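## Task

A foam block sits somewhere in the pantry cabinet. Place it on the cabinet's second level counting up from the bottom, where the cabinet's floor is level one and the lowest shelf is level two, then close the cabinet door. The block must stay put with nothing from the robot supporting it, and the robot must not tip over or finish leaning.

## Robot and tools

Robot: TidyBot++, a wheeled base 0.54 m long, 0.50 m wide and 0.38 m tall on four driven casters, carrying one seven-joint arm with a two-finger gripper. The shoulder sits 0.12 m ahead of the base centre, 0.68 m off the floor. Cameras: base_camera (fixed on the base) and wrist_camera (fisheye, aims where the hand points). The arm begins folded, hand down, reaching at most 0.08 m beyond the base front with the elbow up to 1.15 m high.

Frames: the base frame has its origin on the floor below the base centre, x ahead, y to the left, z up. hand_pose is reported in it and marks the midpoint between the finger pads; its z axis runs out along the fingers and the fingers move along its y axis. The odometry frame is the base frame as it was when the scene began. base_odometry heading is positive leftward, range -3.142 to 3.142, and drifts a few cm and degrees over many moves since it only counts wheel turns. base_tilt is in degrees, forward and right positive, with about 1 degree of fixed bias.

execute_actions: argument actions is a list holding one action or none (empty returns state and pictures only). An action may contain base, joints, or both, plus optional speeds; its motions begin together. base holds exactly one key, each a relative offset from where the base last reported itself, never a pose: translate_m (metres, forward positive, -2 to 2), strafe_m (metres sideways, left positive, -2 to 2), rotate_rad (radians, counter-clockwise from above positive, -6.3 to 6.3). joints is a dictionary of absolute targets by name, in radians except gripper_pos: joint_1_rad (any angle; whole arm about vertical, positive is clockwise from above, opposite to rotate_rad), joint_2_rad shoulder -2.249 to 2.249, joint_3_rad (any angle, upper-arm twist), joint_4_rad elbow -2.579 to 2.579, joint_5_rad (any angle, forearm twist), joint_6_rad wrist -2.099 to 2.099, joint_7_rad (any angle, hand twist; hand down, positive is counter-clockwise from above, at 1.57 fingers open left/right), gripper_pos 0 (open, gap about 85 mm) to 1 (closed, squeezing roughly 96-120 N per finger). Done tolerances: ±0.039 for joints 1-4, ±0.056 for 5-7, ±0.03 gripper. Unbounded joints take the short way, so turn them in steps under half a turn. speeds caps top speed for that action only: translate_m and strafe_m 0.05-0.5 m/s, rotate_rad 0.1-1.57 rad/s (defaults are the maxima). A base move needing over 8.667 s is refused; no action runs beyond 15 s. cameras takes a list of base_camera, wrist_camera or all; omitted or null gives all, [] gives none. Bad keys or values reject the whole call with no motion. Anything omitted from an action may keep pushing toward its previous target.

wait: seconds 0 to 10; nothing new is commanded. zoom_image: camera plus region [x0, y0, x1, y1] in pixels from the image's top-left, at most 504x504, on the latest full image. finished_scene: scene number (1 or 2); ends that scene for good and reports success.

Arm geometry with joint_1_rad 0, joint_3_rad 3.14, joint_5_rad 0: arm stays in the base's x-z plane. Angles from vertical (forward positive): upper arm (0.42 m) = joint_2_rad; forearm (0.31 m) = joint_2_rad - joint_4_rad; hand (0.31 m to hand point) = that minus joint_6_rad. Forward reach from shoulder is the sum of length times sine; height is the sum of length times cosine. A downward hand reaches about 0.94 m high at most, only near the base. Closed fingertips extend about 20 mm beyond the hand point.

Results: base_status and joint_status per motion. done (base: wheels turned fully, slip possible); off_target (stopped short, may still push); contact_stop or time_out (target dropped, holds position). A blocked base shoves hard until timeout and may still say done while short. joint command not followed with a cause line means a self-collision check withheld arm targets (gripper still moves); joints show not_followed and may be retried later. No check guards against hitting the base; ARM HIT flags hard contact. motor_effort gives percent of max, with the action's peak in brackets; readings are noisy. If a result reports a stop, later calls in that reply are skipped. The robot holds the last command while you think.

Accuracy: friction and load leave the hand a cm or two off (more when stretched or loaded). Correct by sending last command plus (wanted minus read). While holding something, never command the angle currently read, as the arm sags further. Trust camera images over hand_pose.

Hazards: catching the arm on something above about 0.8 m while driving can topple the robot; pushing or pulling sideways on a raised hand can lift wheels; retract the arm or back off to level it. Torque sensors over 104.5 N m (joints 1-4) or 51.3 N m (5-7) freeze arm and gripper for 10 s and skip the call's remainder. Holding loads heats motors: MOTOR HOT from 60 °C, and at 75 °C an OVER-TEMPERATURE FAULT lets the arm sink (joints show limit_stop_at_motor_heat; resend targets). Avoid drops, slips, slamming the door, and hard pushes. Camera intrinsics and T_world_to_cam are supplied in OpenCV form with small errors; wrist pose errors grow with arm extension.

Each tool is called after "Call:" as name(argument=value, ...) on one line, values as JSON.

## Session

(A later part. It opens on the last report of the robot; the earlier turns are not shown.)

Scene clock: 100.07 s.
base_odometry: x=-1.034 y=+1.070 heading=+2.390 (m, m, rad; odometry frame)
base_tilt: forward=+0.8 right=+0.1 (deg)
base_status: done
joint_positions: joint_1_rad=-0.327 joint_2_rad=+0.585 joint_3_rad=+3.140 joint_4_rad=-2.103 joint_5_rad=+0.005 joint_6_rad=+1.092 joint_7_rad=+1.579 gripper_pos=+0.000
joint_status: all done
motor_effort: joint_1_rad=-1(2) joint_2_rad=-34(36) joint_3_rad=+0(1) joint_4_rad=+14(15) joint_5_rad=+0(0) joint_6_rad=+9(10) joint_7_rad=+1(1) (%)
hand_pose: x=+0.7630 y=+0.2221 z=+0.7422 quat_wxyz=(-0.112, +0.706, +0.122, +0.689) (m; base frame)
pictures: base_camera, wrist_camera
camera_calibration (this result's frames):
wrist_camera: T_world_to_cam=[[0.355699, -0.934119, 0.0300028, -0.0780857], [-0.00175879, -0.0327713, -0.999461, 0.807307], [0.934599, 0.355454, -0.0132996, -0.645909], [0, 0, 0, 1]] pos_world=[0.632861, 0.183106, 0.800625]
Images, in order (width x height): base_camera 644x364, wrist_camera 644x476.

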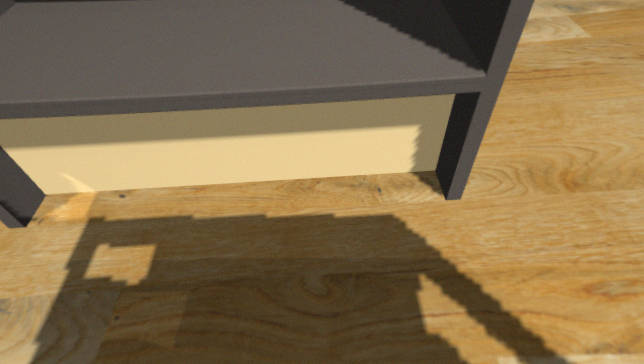

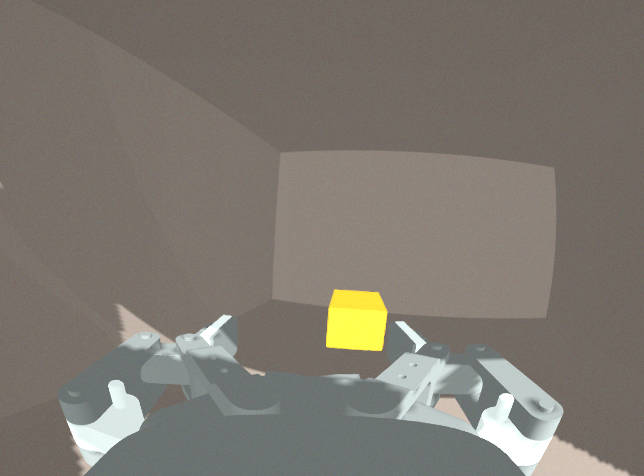

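Call:
execute_actions(actions=[{"base":{"translate_m":0.1},"speeds":{"translate_m":0.08}}])

Scene clock: 103.40 s.
base_odometry: x=-1.107 y=+1.138 heading=+2.390 (m, m, rad; odometry frame)
base_tilt: forward=+0.8 right=+0.1 (deg)
base_status: done
joint_positions: joint_1_rad=-0.327 joint_2_rad=+0.585 joint_3_rad=+3.140 joint_4_rad=-2.103 joint_5_rad=+0.005 joint_6_rad=+1.092 joint_7_rad=+1.579 gripper_pos=+0.000
joint_status: not commanded
motor_effort: joint_1_rad=-1(1) joint_2_rad=-34(35) joint_3_rad=+0(0) joint_4_rad=+14(15) joint_5_rad=+1(0) joint_6_rad=+9(10) joint_7_rad=+1(1) (%)
hand_pose: x=+0.7630 y=+0.2222 z=+0.7423 quat_wxyz=(-0.112, +0.705, +0.122, +0.689) (m; base frame)
pictures: base_camera, wrist_camera
camera_calibration (this result's frames):
wrist_camera: T_world_to_cam=[[0.355938, -0.934028, 0.0300069, -0.0781169], [-0.0016429, -0.0327352, -0.999463, 0.807271], [0.934508, 0.355697, -0.0131862, -0.645996], [0, 0, 0, 1]] pos_world=[0.63282, 0.183242, 0.800663]
Images, in order (width x height): base_camera 644x364, wrist_camera 644x476.

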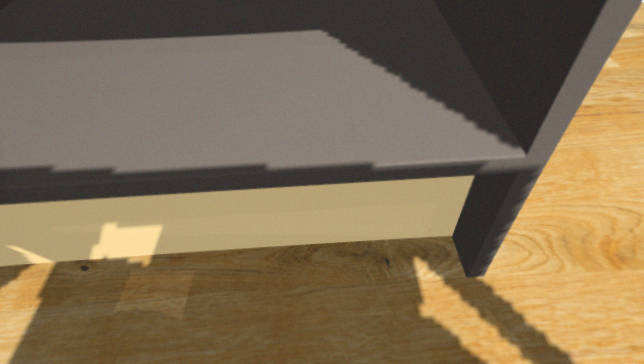

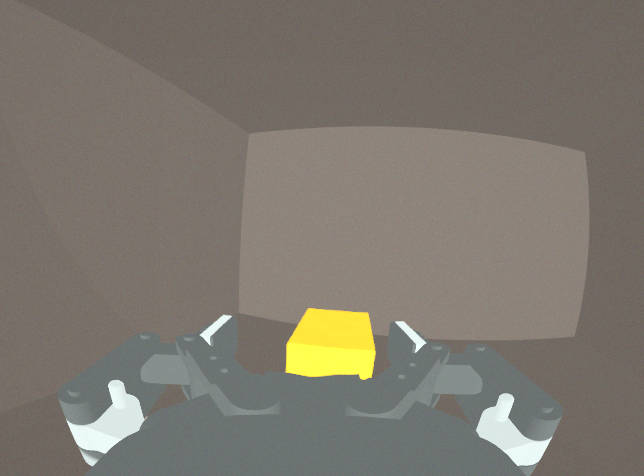

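Call:
execute_actions(actions=[{"base":{"translate_m":0.03},"joints":{"joint_2_rad":0.61},"speeds":{"translate_m":0.05}}], cameras=[])

Call:
execute_actions(actions=[{"joints":{"gripper_pos":1}}], cameras=["wrist_camera"])

Scene clock: 105.77 s.
base_odometry: x=-1.128 y=+1.158 heading=+2.390 (m, m, rad; odometry frame)
base_tilt: forward=+0.7 right=+0.1 (deg)
base_status: done
joint_positions: joint_1_rad=-0.350 joint_2_rad=+0.564 joint_3_rad=+3.137 joint_4_rad=-2.202 joint_5_rad=+0.005 joint_6_rad=+1.093 joint_7_rad=+1.579 gripper_pos=+0.000
joint_status: joint_2_rad off_target (ended at +0.564, target +0.610)
motor_effort: joint_1_rad=+2(6) joint_2_rad=-25(35) joint_3_rad=+2(3) joint_4_rad=+32(38) joint_5_rad=+0(0) joint_6_rad=+9(10) joint_7_rad=+1(1) (%)
hand_pose: x=+0.7279 y=+0.2272 z=+0.7135 quat_wxyz=(-0.117, +0.730, +0.135, +0.660) (m; base frame)
pictures: none
No camera images: the call's "cameras" was empty. Leave "cameras" out to get every camera's image.

Scene clock: 106.87 s.
base_odometry: x=-1.128 y=+1.158 heading=+2.390 (m, m, rad; odometry frame)
base_tilt: forward=+0.7 right=+0.1 (deg)
base_status: not commanded
joint_positions: joint_1_rad=-0.350 joint_2_rad=+0.564 joint_3_rad=+3.137 joint_4_rad=-2.202 joint_5_rad=+0.005 joint_6_rad=+1.093 joint_7_rad=+1.579 gripper_pos=+0.999
joint_status: all done
motor_effort: joint_1_rad=+1(1) joint_2_rad=-23(26) joint_3_rad=+2(2) joint_4_rad=+31(33) joint_5_rad=+0(0) joint_6_rad=+9(9) joint_7_rad=+1(1) (%)
hand_pose: x=+0.7279 y=+0.2272 z=+0.7132 quat_wxyz=(-0.117, +0.730, +0.135, +0.660) (m; base frame)
pictures: wrist_camera
camera_calibration (this result's frames):
wrist_camera: T_world_to_cam=[[0.380997, -0.924217, 0.0257654, -0.0775837], [-0.0734817, -0.0580475, -0.995606, 0.833614], [0.921651, 0.37743, -0.090029, -0.556181], [0, 0, 0, 1]] pos_world=[0.60342, 0.186604, 0.781877]
Images, in order (width x height): wrist_camera 644x476.

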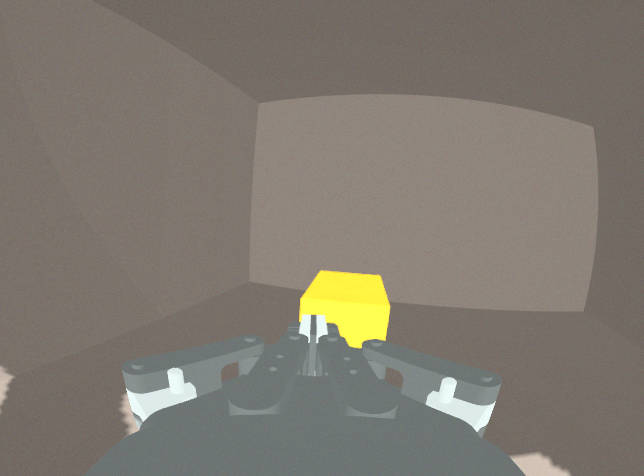

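Call:
execute_actions(actions=[{"base":{"translate_m":-0.3},"joints":{"gripper_pos":0},"speeds":{"translate_m":0.15}}], cameras=[])

Call:
execute_actions(actions=[{"joints":{"joint_1_rad":-0.31,"joint_2_rad":0.79,"joint_4_rad":-1.4,"joint_6_rad":0.42}}])

Scene clock: 111.83 s.
base_odometry: x=-0.909 y=+0.953 heading=+2.390 (m, m, rad; odometry frame)
base_tilt: forward=+0.7 right=+0.1 (deg)
base_status: done
joint_positions: joint_1_rad=-0.349 joint_2_rad=+0.597 joint_3_rad=+3.137 joint_4_rad=-2.091 joint_5_rad=+0.005 joint_6_rad=+1.093 joint_7_rad=+1.579 gripper_pos=+0.000
joint_status: all done
motor_effort: joint_1_rad=+0(2) joint_2_rad=-35(36) joint_3_rad=+0(1) joint_4_rad=+13(30) joint_5_rad=+0(1) joint_6_rad=+9(10) joint_7_rad=+1(1) (%)
hand_pose: x=+0.7616 y=+0.2388 z=+0.7396 quat_wxyz=(-0.121, +0.704, +0.130, +0.688) (m; base frame)
pictures: none
No camera images: the call's "cameras" was empty. Leave "cameras" out to get every camera's image.

Scene clock: 113.77 s.
base_odometry: x=-0.909 y=+0.953 heading=+2.390 (m, m, rad; odometry frame)
base_tilt: forward=+0.8 right=+0.1 (deg)
base_status: not commanded
joint_positions: joint_1_rad=-0.332 joint_2_rad=+0.764 joint_3_rad=+3.137 joint_4_rad=-1.421 joint_5_rad=+0.005 joint_6_rad=+0.460 joint_7_rad=+1.579 gripper_pos=+0.000
joint_status: all done
motor_effort: joint_1_rad=-1(2) joint_2_rad=-45(46) joint_3_rad=+0(0) joint_4_rad=+20(21) joint_5_rad=+0(0) joint_6_rad=+9(9) joint_7_rad=+1(1) (%)
hand_pose: x=+0.9264 y=+0.2829 z=+0.7568 quat_wxyz=(-0.106, +0.748, +0.131, +0.642) (m; base frame)
pictures: base_camera, wrist_camera
camera_calibration (this result's frames):
wrist_camera: T_world_to_cam=[[0.36374, -0.931154, 0.0254252, -0.0846828], [-0.122791, -0.0749873, -0.989595, 0.940805], [0.923372, 0.356833, -0.141613, -0.712889], [0, 0, 0, 1]] pos_world=[0.804587, 0.246078, 0.832215]
Images, in order (width x height): base_camera 644x364, wrist_camera 644x476.

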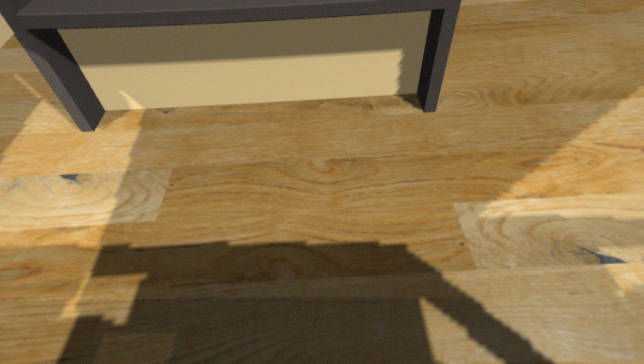

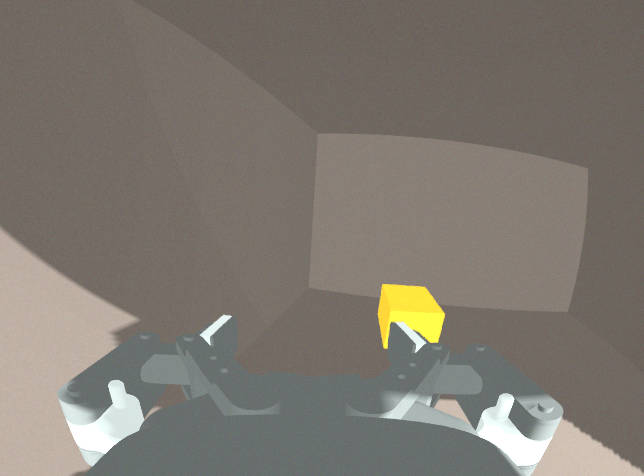

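Call:
execute_actions(actions=[{"joints":{"joint_1_rad":-0.23,"joint_2_rad":0.825}}], cameras=[])

Call:
execute_actions(actions=[{"base":{"translate_m":0.11},"speeds":{"translate_m":0.07}}], cameras=["wrist_camera"])

Scene clock: 116.30 s.
base_odometry: x=-0.909 y=+0.953 heading=+2.390 (m, m, rad; odometry frame)
base_tilt: forward=+0.8 right=+0.1 (deg)
base_status: not commanded
joint_positions: joint_1_rad=-0.233 joint_2_rad=+0.806 joint_3_rad=+3.140 joint_4_rad=-1.420 joint_5_rad=+0.005 joint_6_rad=+0.460 joint_7_rad=+1.579 gripper_pos=+0.000
joint_status: all done
motor_effort: joint_1_rad=-2(5) joint_2_rad=-46(48) joint_3_rad=+0(2) joint_4_rad=+20(20) joint_5_rad=+0(1) joint_6_rad=+9(10) joint_7_rad=+1(1) (%)
hand_pose: x=+0.9533 y=+0.2008 z=+0.7207 quat_wxyz=(-0.071, +0.767, +0.095, +0.630) (m; base frame)
pictures: none
No camera images: the call's "cameras" was empty. Leave "cameras" out to get every camera's image.

Scene clock: 118.37 s.
base_odometry: x=-0.989 y=+1.028 heading=+2.390 (m, m, rad; odometry frame)
base_tilt: forward=+0.8 right=+0.1 (deg)
base_status: done
joint_positions: joint_1_rad=-0.233 joint_2_rad=+0.807 joint_3_rad=+3.140 joint_4_rad=-1.419 joint_5_rad=+0.005 joint_6_rad=+0.459 joint_7_rad=+1.579 gripper_pos=+0.000
joint_status: not commanded
motor_effort: joint_1_rad=-1(2) joint_2_rad=-46(48) joint_3_rad=+0(1) joint_4_rad=+20(21) joint_5_rad=+0(0) joint_6_rad=+9(9) joint_7_rad=+1(1) (%)
hand_pose: x=+0.9537 y=+0.2009 z=+0.7204 quat_wxyz=(-0.071, +0.767, +0.095, +0.630) (m; base frame)
pictures: wrist_camera
camera_calibration (this result's frames):
wrist_camera: T_world_to_cam=[[0.269132, -0.962763, 0.0255924, -0.0735544], [-0.169874, -0.0736095, -0.982713, 0.941647], [0.948004, 0.260132, -0.183359, -0.687952], [0, 0, 0, 1]] pos_world=[0.831939, 0.177457, 0.801108]
Images, in order (width x height): wrist_camera 644x476.

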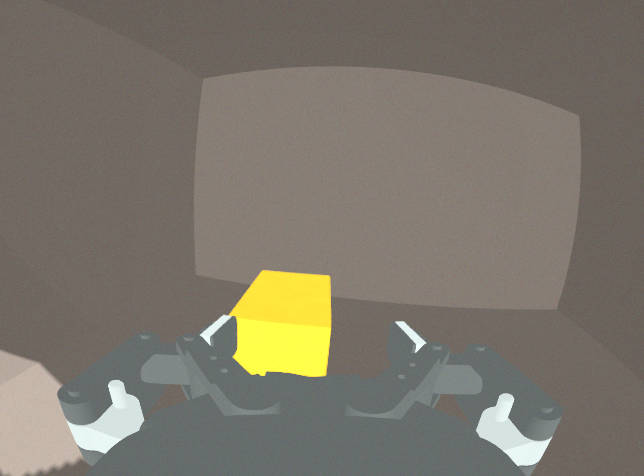

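Call:
execute_actions(actions=[{"joints":{"joint_1_rad":-0.275}}], cameras=[])

Call:
execute_actions(actions=[{"base":{"translate_m":0.04},"speeds":{"translate_m":0.05}}], cameras=["wrist_camera"])

Call:
execute_actions(actions=[{"joints":{"gripper_pos":1}}], cameras=["wrist_camera"])

Scene clock: 120.60 s.
base_odometry: x=-0.989 y=+1.028 heading=+2.390 (m, m, rad; odometry frame)
base_tilt: forward=+0.8 right=+0.1 (deg)
base_status: not commanded
joint_positions: joint_1_rad=-0.263 joint_2_rad=+0.807 joint_3_rad=+3.140 joint_4_rad=-1.419 joint_5_rad=+0.005 joint_6_rad=+0.459 joint_7_rad=+1.579 gripper_pos=+0.000
joint_status: all done
motor_effort: joint_1_rad=-1(3) joint_2_rad=-47(46) joint_3_rad=+0(1) joint_4_rad=+19(20) joint_5_rad=+0(0) joint_6_rad=+9(9) joint_7_rad=+1(1) (%)
hand_pose: x=+0.9472 y=+0.2260 z=+0.7204 quat_wxyz=(-0.081, +0.766, +0.107, +0.629) (m; base frame)
pictures: none
No camera images: the call's "cameras" was empty. Leave "cameras" out to get every camera's image.

Scene clock: 121.87 s.
base_odometry: x=-1.018 y=+1.055 heading=+2.389 (m, m, rad; odometry frame)
base_tilt: forward=+0.8 right=+0.1 (deg)
base_status: done
joint_positions: joint_1_rad=-0.263 joint_2_rad=+0.808 joint_3_rad=+3.140 joint_4_rad=-1.419 joint_5_rad=+0.005 joint_6_rad=+0.459 joint_7_rad=+1.579 gripper_pos=+0.000
joint_status: not commanded
motor_effort: joint_1_rad=-1(0) joint_2_rad=-46(48) joint_3_rad=+0(1) joint_4_rad=+20(21) joint_5_rad=+1(0) joint_6_rad=+9(9) joint_7_rad=+1(1) (%)
hand_pose: x=+0.9472 y=+0.2263 z=+0.7203 quat_wxyz=(-0.081, +0.766, +0.107, +0.629) (m; base frame)
pictures: wrist_camera
camera_calibration (this result's frames):
wrist_camera: T_world_to_cam=[[0.298479, -0.954073, 0.0255852, -0.0770451], [-0.167727, -0.0788253, -0.982677, 0.941402], [0.939563, 0.289017, -0.183552, -0.686893], [0, 0, 0, 1]] pos_world=[0.826275, 0.199223, 0.800985]
Images, in order (width x height): wrist_camera 644x476.

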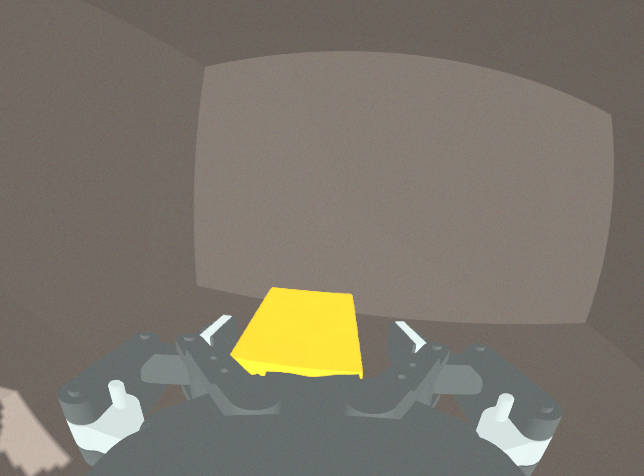

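Scene clock: 122.97 s.
base_odometry: x=-1.018 y=+1.055 heading=+2.389 (m, m, rad; odometry frame)
base_tilt: forward=+0.8 right=+0.0 (deg)
base_status: not commanded
joint_positions: joint_1_rad=-0.263 joint_2_rad=+0.808 joint_3_rad=+3.140 joint_4_rad=-1.418 joint_5_rad=+0.005 joint_6_rad=+0.459 joint_7_rad=+1.579 gripper_pos=+0.377
joint_status: gripper_pos off_target (ended at +0.377, target +1.000)
motor_effort: joint_1_rad=-1(0) joint_2_rad=-46(47) joint_3_rad=+0(0) joint_4_rad=+20(20) joint_5_rad=+0(0) joint_6_rad=+9(9) joint_7_rad=+1(1) (%)
hand_pose: x=+0.9473 y=+0.2264 z=+0.7205 quat_wxyz=(-0.081, +0.766, +0.107, +0.629) (m; base frame)
pictures: wrist_camera
camera_calibration (this result's frames):
wrist_camera: T_world_to_cam=[[0.298469, -0.954076, 0.0256002, -0.0770553], [-0.167361, -0.0787261, -0.982747, 0.941312], [0.939631, 0.289035, -0.183173, -0.687292], [0, 0, 0, 1]] pos_world=[0.826339, 0.199241, 0.801151]
Images, in order (width x height): wrist_camera 644x476.

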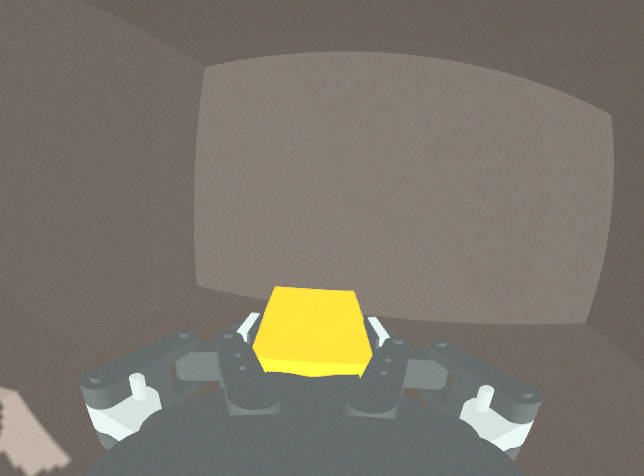

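Call:
execute_actions(actions=[{"joints":{"joint_2_rad":0.8}}], cameras=[])

Call:
execute_actions(actions=[{"base":{"translate_m":-0.5},"speeds":{"translate_m":0.25}}], cameras=[])

Call:
execute_actions(actions=[{"joints":{"joint_1_rad":-0.15,"joint_2_rad":1.2,"joint_4_rad":-1.4,"joint_6_rad":0.76}}])

Scene clock: 126.23 s.
base_odometry: x=-1.018 y=+1.055 heading=+2.389 (m, m, rad; odometry frame)
base_tilt: forward=+0.8 right=+0.0 (deg)
base_status: not commanded
joint_positions: joint_1_rad=-0.263 joint_2_rad=+0.807 joint_3_rad=+3.140 joint_4_rad=-1.418 joint_5_rad=+0.005 joint_6_rad=+0.459 joint_7_rad=+1.579 gripper_pos=+0.377
joint_status: all done
motor_effort: joint_1_rad=-1(0) joint_2_rad=-47(48) joint_3_rad=+0(0) joint_4_rad=+20(20) joint_5_rad=+0(1) joint_6_rad=+9(10) joint_7_rad=+1(1) (%)
hand_pose: x=+0.9473 y=+0.2264 z=+0.7208 quat_wxyz=(-0.081, +0.765, +0.107, +0.629) (m; base frame)
pictures: none
No camera images: the call's "cameras" was empty. Leave "cameras" out to get every camera's image.

Scene clock: 129.17 s.
base_odometry: x=-0.653 y=+0.714 heading=+2.390 (m, m, rad; odometry frame)
base_tilt: forward=+0.8 right=+0.1 (deg)
base_status: done
joint_positions: joint_1_rad=-0.265 joint_2_rad=+0.807 joint_3_rad=+3.140 joint_4_rad=-1.417 joint_5_rad=+0.005 joint_6_rad=+0.456 joint_7_rad=+1.579 gripper_pos=+0.377
joint_status: not commanded
motor_effort: joint_1_rad=-1(6) joint_2_rad=-47(50) joint_3_rad=+0(2) joint_4_rad=+20(22) joint_5_rad=+0(1) joint_6_rad=+10(10) joint_7_rad=+1(1) (%)
hand_pose: x=+0.9471 y=+0.2274 z=+0.7209 quat_wxyz=(-0.081, +0.766, +0.108, +0.629) (m; base frame)
pictures: none
No camera images: the call's "cameras" was empty. Leave "cameras" out to get every camera's image.

Scene clock: 130.87 s.
base_odometry: x=-0.653 y=+0.714 heading=+2.390 (m, m, rad; odometry frame)
base_tilt: forward=+0.8 right=+0.1 (deg)
base_status: not commanded
joint_positions: joint_1_rad=-0.162 joint_2_rad=+1.205 joint_3_rad=+3.140 joint_4_rad=-1.416 joint_5_rad=+0.005 joint_6_rad=+0.717 joint_7_rad=+1.579 gripper_pos=+0.377
joint_status: all done
motor_effort: joint_1_rad=-1(1) joint_2_rad=-51(56) joint_3_rad=+0(1) joint_4_rad=+14(20) joint_5_rad=+0(1) joint_6_rad=+9(10) joint_7_rad=+1(1) (%)
hand_pose: x=+0.9512 y=+0.1388 z=+0.4583 quat_wxyz=(-0.045, +0.811, +0.071, +0.579) (m; base frame)
pictures: base_camera, wrist_camera
camera_calibration (this result's frames):
wrist_camera: T_world_to_cam=[[0.203382, -0.978918, 0.0188314, -0.0580404], [-0.304624, -0.0815446, -0.948976, 0.792885], [0.930505, 0.187268, -0.314786, -0.630551], [0, 0, 0, 1]] pos_world=[0.840067, 0.125921, 0.555032]
Images, in order (width x height): base_camera 644x364, wrist_camera 644x476.

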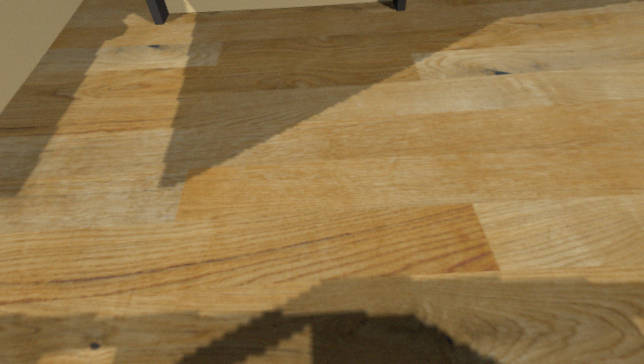

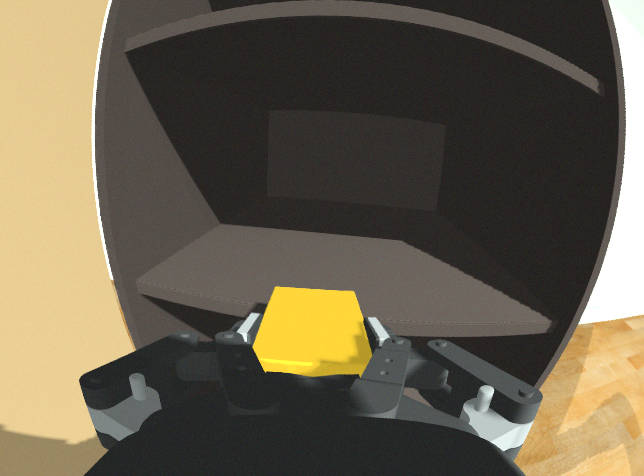

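Call:
execute_actions(actions=[{"joints":{"joint_2_rad":1.14,"joint_6_rad":0.77}}], cameras=[])

Call:
execute_actions(actions=[{"base":{"translate_m":0.24},"speeds":{"translate_m":0.12}}])

Scene clock: 132.87 s.
base_odometry: x=-0.653 y=+0.714 heading=+2.390 (m, m, rad; odometry frame)
base_tilt: forward=+0.8 right=+0.1 (deg)
base_status: not commanded
joint_positions: joint_1_rad=-0.162 joint_2_rad=+1.157 joint_3_rad=+3.140 joint_4_rad=-1.415 joint_5_rad=+0.005 joint_6_rad=+0.730 joint_7_rad=+1.579 gripper_pos=+0.377
joint_status: all done
motor_effort: joint_1_rad=-1(1) joint_2_rad=-50(51) joint_3_rad=+0(0) joint_4_rad=+15(16) joint_5_rad=+0(1) joint_6_rad=+9(10) joint_7_rad=+1(1) (%)
hand_pose: x=+0.9621 y=+0.1406 z=+0.5029 quat_wxyz=(-0.047, +0.793, +0.070, +0.603) (m; base frame)
pictures: none
No camera images: the call's "cameras" was empty. Leave "cameras" out to get every camera's image.

Scene clock: 135.50 s.
base_odometry: x=-0.828 y=+0.878 heading=+2.389 (m, m, rad; odometry frame)
base_tilt: forward=+0.8 right=+0.1 (deg)
base_status: done
joint_positions: joint_1_rad=-0.162 joint_2_rad=+1.157 joint_3_rad=+3.140 joint_4_rad=-1.414 joint_5_rad=+0.005 joint_6_rad=+0.730 joint_7_rad=+1.579 gripper_pos=+0.377
joint_status: not commanded
motor_effort: joint_1_rad=-1(1) joint_2_rad=-50(51) joint_3_rad=+0(1) joint_4_rad=+15(17) joint_5_rad=+0(0) joint_6_rad=+9(10) joint_7_rad=+1(1) (%)
hand_pose: x=+0.9622 y=+0.1406 z=+0.5031 quat_wxyz=(-0.047, +0.793, +0.070, +0.603) (m; base frame)
pictures: base_camera, wrist_camera
camera_calibration (this result's frames):
wrist_camera: T_world_to_cam=[[0.202175, -0.979116, 0.0213859, -0.0594519], [-0.246641, -0.072037, -0.966426, 0.790489], [0.947783, 0.190113, -0.256054, -0.673615], [0, 0, 0, 1]] pos_world=[0.845428, 0.126797, 0.592739]
Images, in order (width x height): base_camera 644x364, wrist_camera 644x476.

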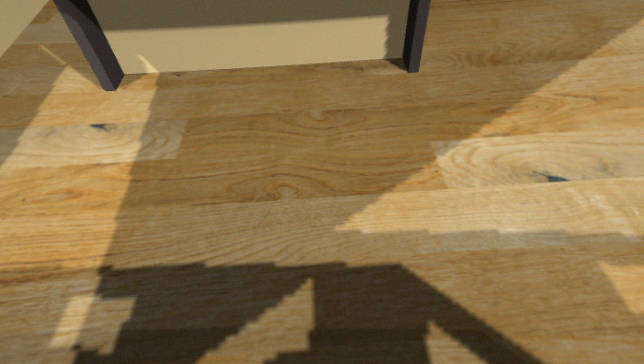

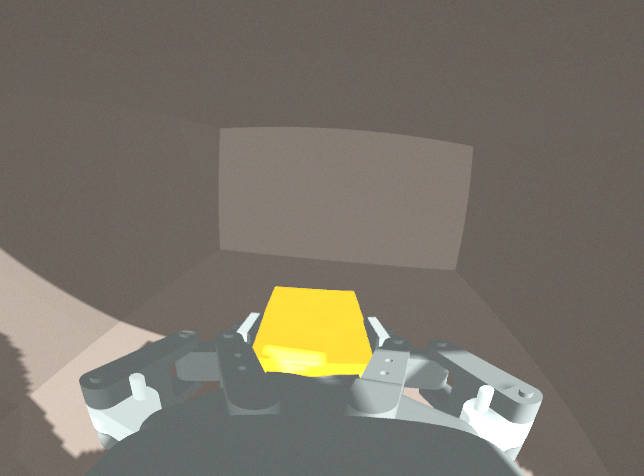

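Call:
execute_actions(actions=[{"joints":{"joint_2_rad":1.195}}], cameras=[])

Call:
execute_actions(actions=[{"joints":{"gripper_pos":0}}], cameras=[])

Call:
execute_actions(actions=[{"base":{"translate_m":-0.6},"speeds":{"translate_m":0.3}}])

Scene clock: 137.67 s.
base_odometry: x=-0.828 y=+0.878 heading=+2.389 (m, m, rad; odometry frame)
base_tilt: forward=+0.8 right=+0.1 (deg)
base_status: not commanded
joint_positions: joint_1_rad=-0.162 joint_2_rad=+1.183 joint_3_rad=+3.140 joint_4_rad=-1.414 joint_5_rad=+0.005 joint_6_rad=+0.730 joint_7_rad=+1.579 gripper_pos=+0.377
joint_status: all done
motor_effort: joint_1_rad=-1(0) joint_2_rad=-50(52) joint_3_rad=+0(0) joint_4_rad=+15(16) joint_5_rad=+0(1) joint_6_rad=+9(10) joint_7_rad=+1(1) (%)
hand_pose: x=+0.9573 y=+0.1398 z=+0.4809 quat_wxyz=(-0.046, +0.801, +0.070, +0.593) (m; base frame)
pictures: none
No camera images: the call's "cameras" was empty. Leave "cameras" out to get every camera's image.

Scene clock: 138.77 s.
base_odometry: x=-0.828 y=+0.878 heading=+2.389 (m, m, rad; odometry frame)
base_tilt: forward=+0.8 right=+0.1 (deg)
base_status: not commanded
joint_positions: joint_1_rad=-0.162 joint_2_rad=+1.183 joint_3_rad=+3.140 joint_4_rad=-1.414 joint_5_rad=+0.005 joint_6_rad=+0.730 joint_7_rad=+1.579 gripper_pos=+0.000
joint_status: all done
motor_effort: joint_1_rad=-1(1) joint_2_rad=-49(50) joint_3_rad=+0(0) joint_4_rad=+15(15) joint_5_rad=+1(0) joint_6_rad=+9(9) joint_7_rad=+1(1) (%)
hand_pose: x=+0.9573 y=+0.1398 z=+0.4809 quat_wxyz=(-0.046, +0.801, +0.070, +0.593) (m; base frame)
pictures: none
No camera images: the call's "cameras" was empty. Leave "cameras" out to get every camera's image.

Scene clock: 141.77 s.
base_odometry: x=-0.390 y=+0.468 heading=+2.389 (m, m, rad; odometry frame)
base_tilt: forward=+0.8 right=+0.1 (deg)
base_status: done
joint_positions: joint_1_rad=-0.159 joint_2_rad=+1.183 joint_3_rad=+3.140 joint_4_rad=-1.413 joint_5_rad=+0.005 joint_6_rad=+0.731 joint_7_rad=+1.579 gripper_pos=+0.000
joint_status: not commanded
motor_effort: joint_1_rad=-1(6) joint_2_rad=-50(51) joint_3_rad=+0(2) joint_4_rad=+15(16) joint_5_rad=+0(1) joint_6_rad=+9(9) joint_7_rad=+1(1) (%)
hand_pose: x=+0.9582 y=+0.1374 z=+0.4817 quat_wxyz=(-0.046, +0.800, +0.069, +0.594) (m; base frame)
pictures: base_camera, wrist_camera
camera_calibration (this result's frames):
wrist_camera: T_world_to_cam=[[0.199722, -0.979641, 0.0203748, -0.0584511], [-0.269503, -0.0749122, -0.960081, 0.787889], [0.942061, 0.186258, -0.278978, -0.657622], [0, 0, 0, 1]] pos_world=[0.843533, 0.124249, 0.574166]
Images, in order (width x height): base_camera 644x364, wrist_camera 644x476.

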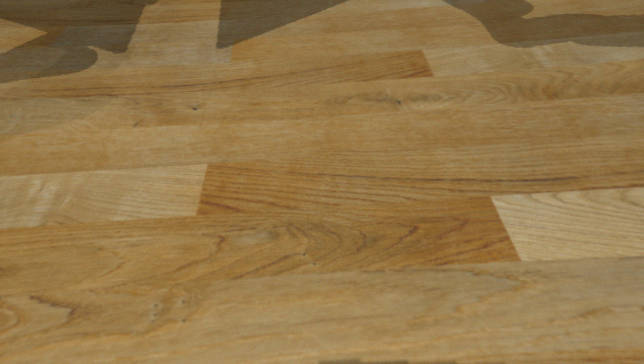

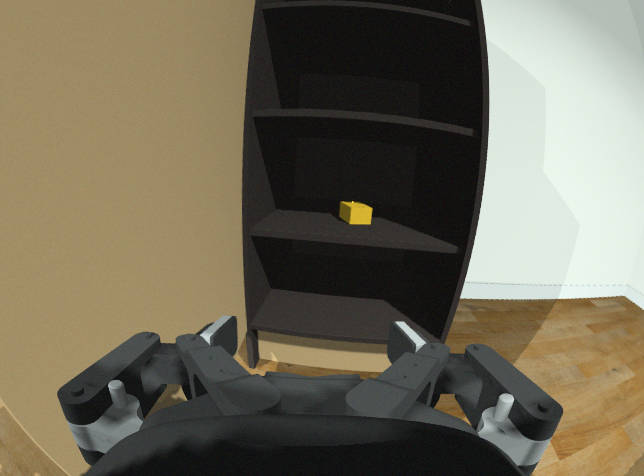

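Call:
execute_actions(actions=[{"joints":{"joint_1_rad":0,"joint_2_rad":0.57,"joint_4_rad":-2.1,"joint_6_rad":1.11,"gripper_pos":1}}], cameras=[])

Call:
execute_actions(actions=[{"base":{"strafe_m":0.52}}], cameras=[])

Call:
execute_actions(actions=[{"base":{"translate_m":0.33}}])

Scene clock: 146.33 s.
base_odometry: x=-0.390 y=+0.468 heading=+2.389 (m, m, rad; odometry frame)
base_tilt: forward=+0.8 right=+0.1 (deg)
base_status: not commanded
joint_positions: joint_1_rad=-0.022 joint_2_rad=+0.590 joint_3_rad=+3.140 joint_4_rad=-2.080 joint_5_rad=+0.005 joint_6_rad=+1.070 joint_7_rad=+1.579 gripper_pos=+0.999
joint_status: all done
motor_effort: joint_1_rad=+0(2) joint_2_rad=-34(51) joint_3_rad=+0(0) joint_4_rad=+14(15) joint_5_rad=+1(0) joint_6_rad=+9(11) joint_7_rad=+1(1) (%)
hand_pose: x=+0.8069 y=+0.0184 z=+0.7422 quat_wxyz=(-0.006, +0.717, +0.013, +0.697) (m; base frame)
pictures: none
No camera images: the call's "cameras" was empty. Leave "cameras" out to get every camera's image.

Scene clock: 148.73 s.
base_odometry: x=-0.745 y=+0.088 heading=+2.389 (m, m, rad; odometry frame)
base_tilt: forward=+0.8 right=+0.0 (deg)
base_status: done
joint_positions: joint_1_rad=-0.010 joint_2_rad=+0.590 joint_3_rad=+3.140 joint_4_rad=-2.080 joint_5_rad=+0.005 joint_6_rad=+1.070 joint_7_rad=+1.579 gripper_pos=+0.999
joint_status: not commanded
motor_effort: joint_1_rad=-1(2) joint_2_rad=-35(35) joint_3_rad=+0(1) joint_4_rad=+14(14) joint_5_rad=+1(0) joint_6_rad=+9(10) joint_7_rad=+1(1) (%)
hand_pose: x=+0.8069 y=+0.0109 z=+0.7421 quat_wxyz=(-0.002, +0.717, +0.009, +0.697) (m; base frame)
pictures: none
No camera images: the call's "cameras" was empty. Leave "cameras" out to get every camera's image.

Scene clock: 150.73 s.
base_odometry: x=-0.987 y=+0.314 heading=+2.390 (m, m, rad; odometry frame)
base_tilt: forward=+0.8 right=+0.1 (deg)
base_status: done
joint_positions: joint_1_rad=-0.010 joint_2_rad=+0.589 joint_3_rad=+3.140 joint_4_rad=-2.083 joint_5_rad=+0.005 joint_6_rad=+1.071 joint_7_rad=+1.579 gripper_pos=+0.999
joint_status: not commanded
motor_effort: joint_1_rad=-1(0) joint_2_rad=-35(37) joint_3_rad=+0(0) joint_4_rad=+14(15) joint_5_rad=+0(0) joint_6_rad=+9(10) joint_7_rad=+1(1) (%)
hand_pose: x=+0.8060 y=+0.0109 z=+0.7420 quat_wxyz=(-0.002, +0.718, +0.009, +0.696) (m; base frame)
pictures: base_camera, wrist_camera
camera_calibration (this result's frames):
wrist_camera: T_world_to_cam=[[0.0477642, -0.99842, 0.0295836, -0.0414411], [-0.016742, -0.0304135, -0.999397, 0.812295], [0.998718, 0.0472401, -0.0181682, -0.65573], [0, 0, 0, 1]] pos_world=[0.670468, 0.0143059, 0.801118]
Images, in order (width x height): base_camera 644x364, wrist_camera 644x476.

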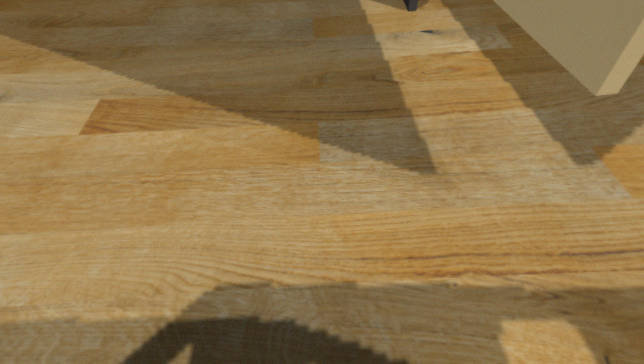

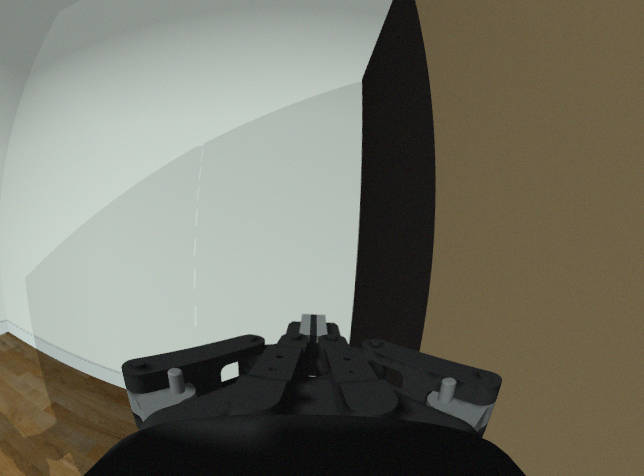

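Call:
execute_actions(actions=[{"base":{"strafe_m":-0.55},"speeds":{"strafe_m":0.15}}])

Scene clock: 156.40 s.
base_odometry: x=-0.611 y=+0.716 heading=+2.390 (m, m, rad; odometry frame)
base_tilt: forward=+0.8 right=+0.1 (deg)
base_status: done
joint_positions: joint_1_rad=-0.007 joint_2_rad=+0.589 joint_3_rad=+3.131 joint_4_rad=-2.083 joint_5_rad=+0.010 joint_6_rad=+1.071 joint_7_rad=+1.579 gripper_pos=+0.999
joint_status: not commanded
motor_effort: joint_1_rad=-1(9) joint_2_rad=-34(35) joint_3_rad=+0(7) joint_4_rad=+14(15) joint_5_rad=+0(6) joint_6_rad=+9(10) joint_7_rad=+1(2) (%)
hand_pose: x=+0.8058 y=+0.0145 z=+0.7421 quat_wxyz=(-0.006, +0.718, +0.011, +0.696) (m; base frame)
pictures: base_camera, wrist_camera
camera_calibration (this result's frames):
wrist_camera: T_world_to_cam=[[0.0560026, -0.998051, 0.0275397, -0.0429807], [-0.0165882, -0.0285093, -0.999456, 0.812307], [0.998293, 0.0555153, -0.0181524, -0.655465], [0, 0, 0, 1]] pos_world=[0.670227, 0.0166497, 0.80115]
Images, in order (width x height): base_camera 644x364, wrist_camera 644x476.

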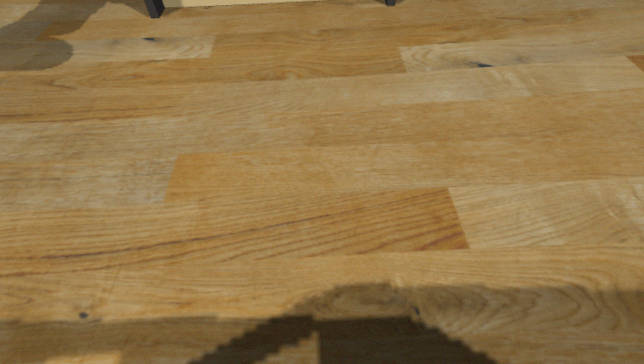

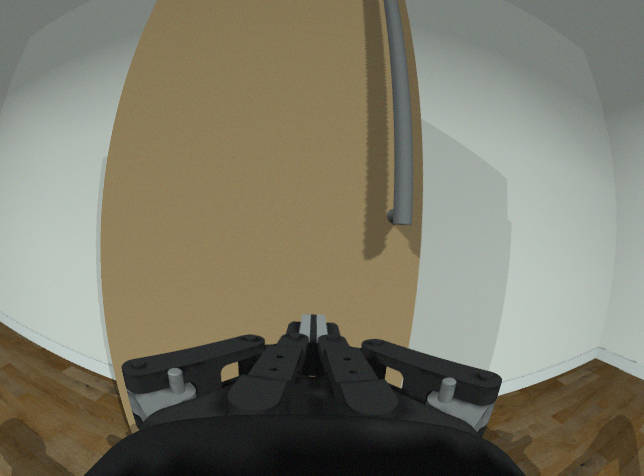

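Call:
execute_actions(actions=[{"base":{"translate_m":0.14},"speeds":{"translate_m":0.06}}])

Scene clock: 160.30 s.
base_odometry: x=-0.713 y=+0.811 heading=+2.390 (m, m, rad; odometry frame)
base_tilt: forward=+0.8 right=+0.1 (deg)
base_status: done
joint_positions: joint_1_rad=-0.007 joint_2_rad=+0.587 joint_3_rad=+3.131 joint_4_rad=-2.084 joint_5_rad=+0.010 joint_6_rad=+1.072 joint_7_rad=+1.579 gripper_pos=+0.999
joint_status: not commanded
motor_effort: joint_1_rad=-1(1) joint_2_rad=-34(37) joint_3_rad=+0(0) joint_4_rad=+14(15) joint_5_rad=+0(0) joint_6_rad=+9(10) joint_7_rad=+1(1) (%)
hand_pose: x=+0.8055 y=+0.0145 z=+0.7427 quat_wxyz=(-0.006, +0.717, +0.011, +0.697) (m; base frame)
pictures: base_camera, wrist_camera
camera_calibration (this result's frames):
wrist_camera: T_world_to_cam=[[0.0559804, -0.998051, 0.0275848, -0.0429989], [-0.0156355, -0.028501, -0.999471, 0.812212], [0.998309, 0.0555195, -0.0172005, -0.655847], [0, 0, 0, 1]] pos_world=[0.669845, 0.0166462, 0.801687]
Images, in order (width x height): base_camera 644x364, wrist_camera 644x476.

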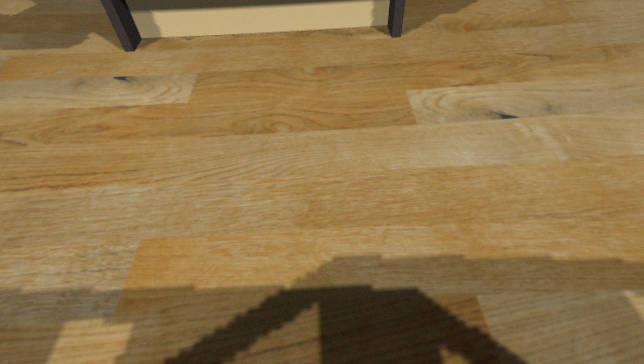

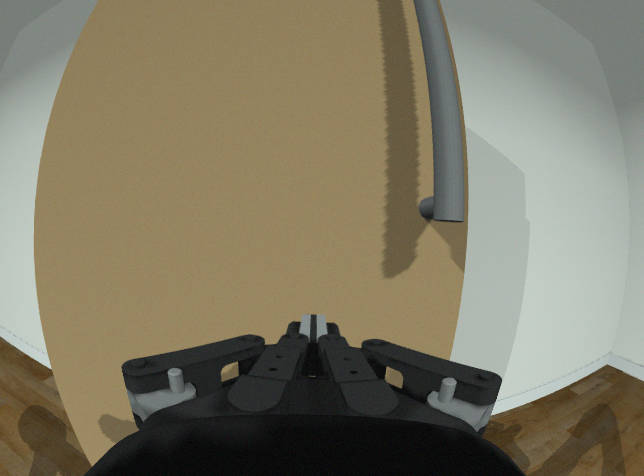

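No contact yet.

Call:
execute_actions(actions=[{"base":{"translate_m":0.08},"speeds":{"translate_m":0.05}}])

Scene clock: 163.10 s.
base_odometry: x=-0.772 y=+0.866 heading=+2.389 (m, m, rad; odometry frame)
base_tilt: forward=+0.8 right=+0.1 (deg)
base_status: done
joint_positions: joint_1_rad=-0.007 joint_2_rad=+0.573 joint_3_rad=+3.131 joint_4_rad=-2.110 joint_5_rad=+0.010 joint_6_rad=+1.078 joint_7_rad=+1.579 gripper_pos=+0.999
joint_status: not commanded
motor_effort: joint_1_rad=-1(3) joint_2_rad=-34(35) joint_3_rad=+0(1) joint_4_rad=+16(21) joint_5_rad=+0(1) joint_6_rad=+10(10) joint_7_rad=+1(1) (%)
hand_pose: x=+0.7971 y=+0.0144 z=+0.7426 quat_wxyz=(-0.006, +0.719, +0.012, +0.695) (m; base frame)
pictures: base_camera, wrist_camera
camera_calibration (this result's frames):
wrist_camera: T_world_to_cam=[[0.0562644, -0.998039, 0.027429, -0.0427004], [-0.0209813, -0.0286484, -0.999369, 0.81618], [0.998195, 0.0556534, -0.022552, -0.643463], [0, 0, 0, 1]] pos_world=[0.661828, 0.0165764, 0.802325]
Images, in order (width x height): base_camera 644x364, wrist_camera 644x476.

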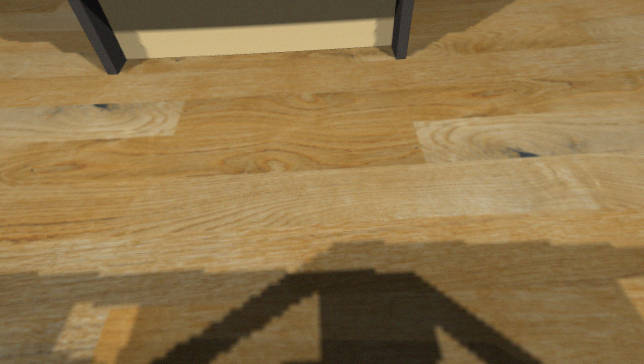

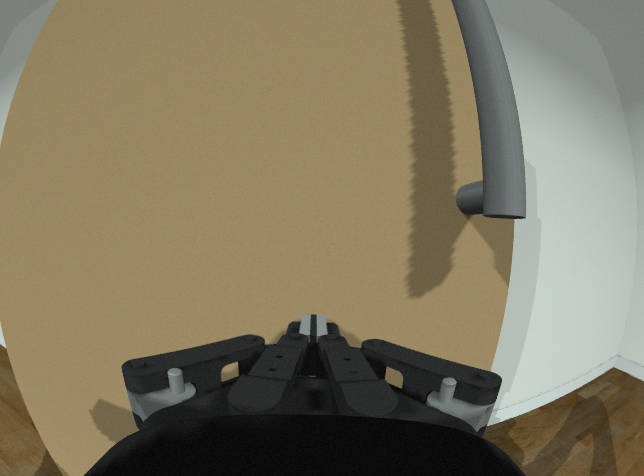

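Contact and resisted: closed. Back off and check.

Call:
execute_actions(actions=[{"base":{"strafe_m":-0.45}}], cameras=[])

Call:
execute_actions(actions=[{"joints":{"joint_1_rad":-0.9,"joint_2_rad":0.4}}], cameras=["wrist_camera"])

Scene clock: 166.83 s.
base_odometry: x=-0.464 y=+1.195 heading=+2.390 (m, m, rad; odometry frame)
base_tilt: forward=+0.8 right=+0.1 (deg)
base_status: done
joint_positions: joint_1_rad=+0.000 joint_2_rad=+0.573 joint_3_rad=+3.135 joint_4_rad=-2.110 joint_5_rad=+0.010 joint_6_rad=+1.078 joint_7_rad=+1.579 gripper_pos=+0.999
joint_status: not commanded
motor_effort: joint_1_rad=-2(3) joint_2_rad=-34(35) joint_3_rad=+0(2) joint_4_rad=+13(16) joint_5_rad=+0(0) joint_6_rad=+9(10) joint_7_rad=+1(1) (%)
hand_pose: x=+0.7973 y=+0.0077 z=+0.7427 quat_wxyz=(-0.002, +0.719, +0.009, +0.695) (m; base frame)
pictures: none
No camera images: the call's "cameras" was empty. Leave "cameras" out to get every camera's image.

Scene clock: 169.00 s.
base_odometry: x=-0.464 y=+1.195 heading=+2.390 (m, m, rad; odometry frame)
base_tilt: forward=+0.7 right=+0.1 (deg)
base_status: not commanded
joint_positions: joint_1_rad=-0.885 joint_2_rad=+0.425 joint_3_rad=+3.135 joint_4_rad=-2.110 joint_5_rad=+0.010 joint_6_rad=+1.078 joint_7_rad=+1.579 gripper_pos=+0.999
joint_status: all done
motor_effort: joint_1_rad=-1(0) joint_2_rad=-31(34) joint_3_rad=+0(1) joint_4_rad=+16(16) joint_5_rad=+0(0) joint_6_rad=+9(9) joint_7_rad=+1(1) (%)
hand_pose: x=+0.5321 y=+0.5173 z=+0.8420 quat_wxyz=(-0.321, +0.598, +0.293, +0.674) (m; base frame)
pictures: wrist_camera
camera_calibration (this result's frames):
wrist_camera: T_world_to_cam=[[0.799204, -0.599995, 0.0357684, -0.136798], [0.103485, 0.0787359, -0.99151, 0.79594], [0.592085, 0.79612, 0.125017, -0.695862], [0, 0, 0, 1]] pos_world=[0.438971, 0.409242, 0.881069]
Images, in order (width x height): wrist_camera 644x476.

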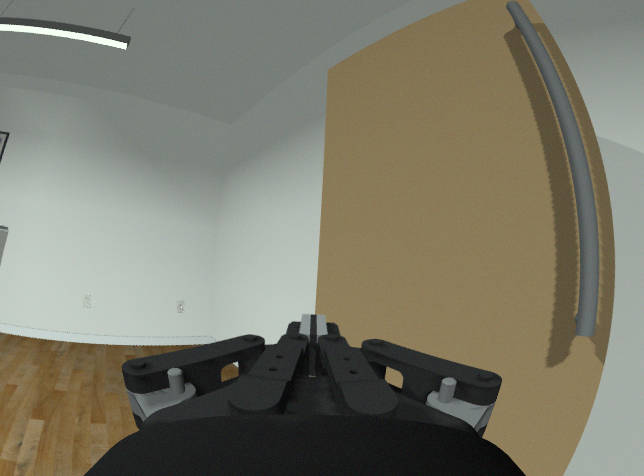

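Call:
finished_scene(scene=1)

The scene is finished: the task was done.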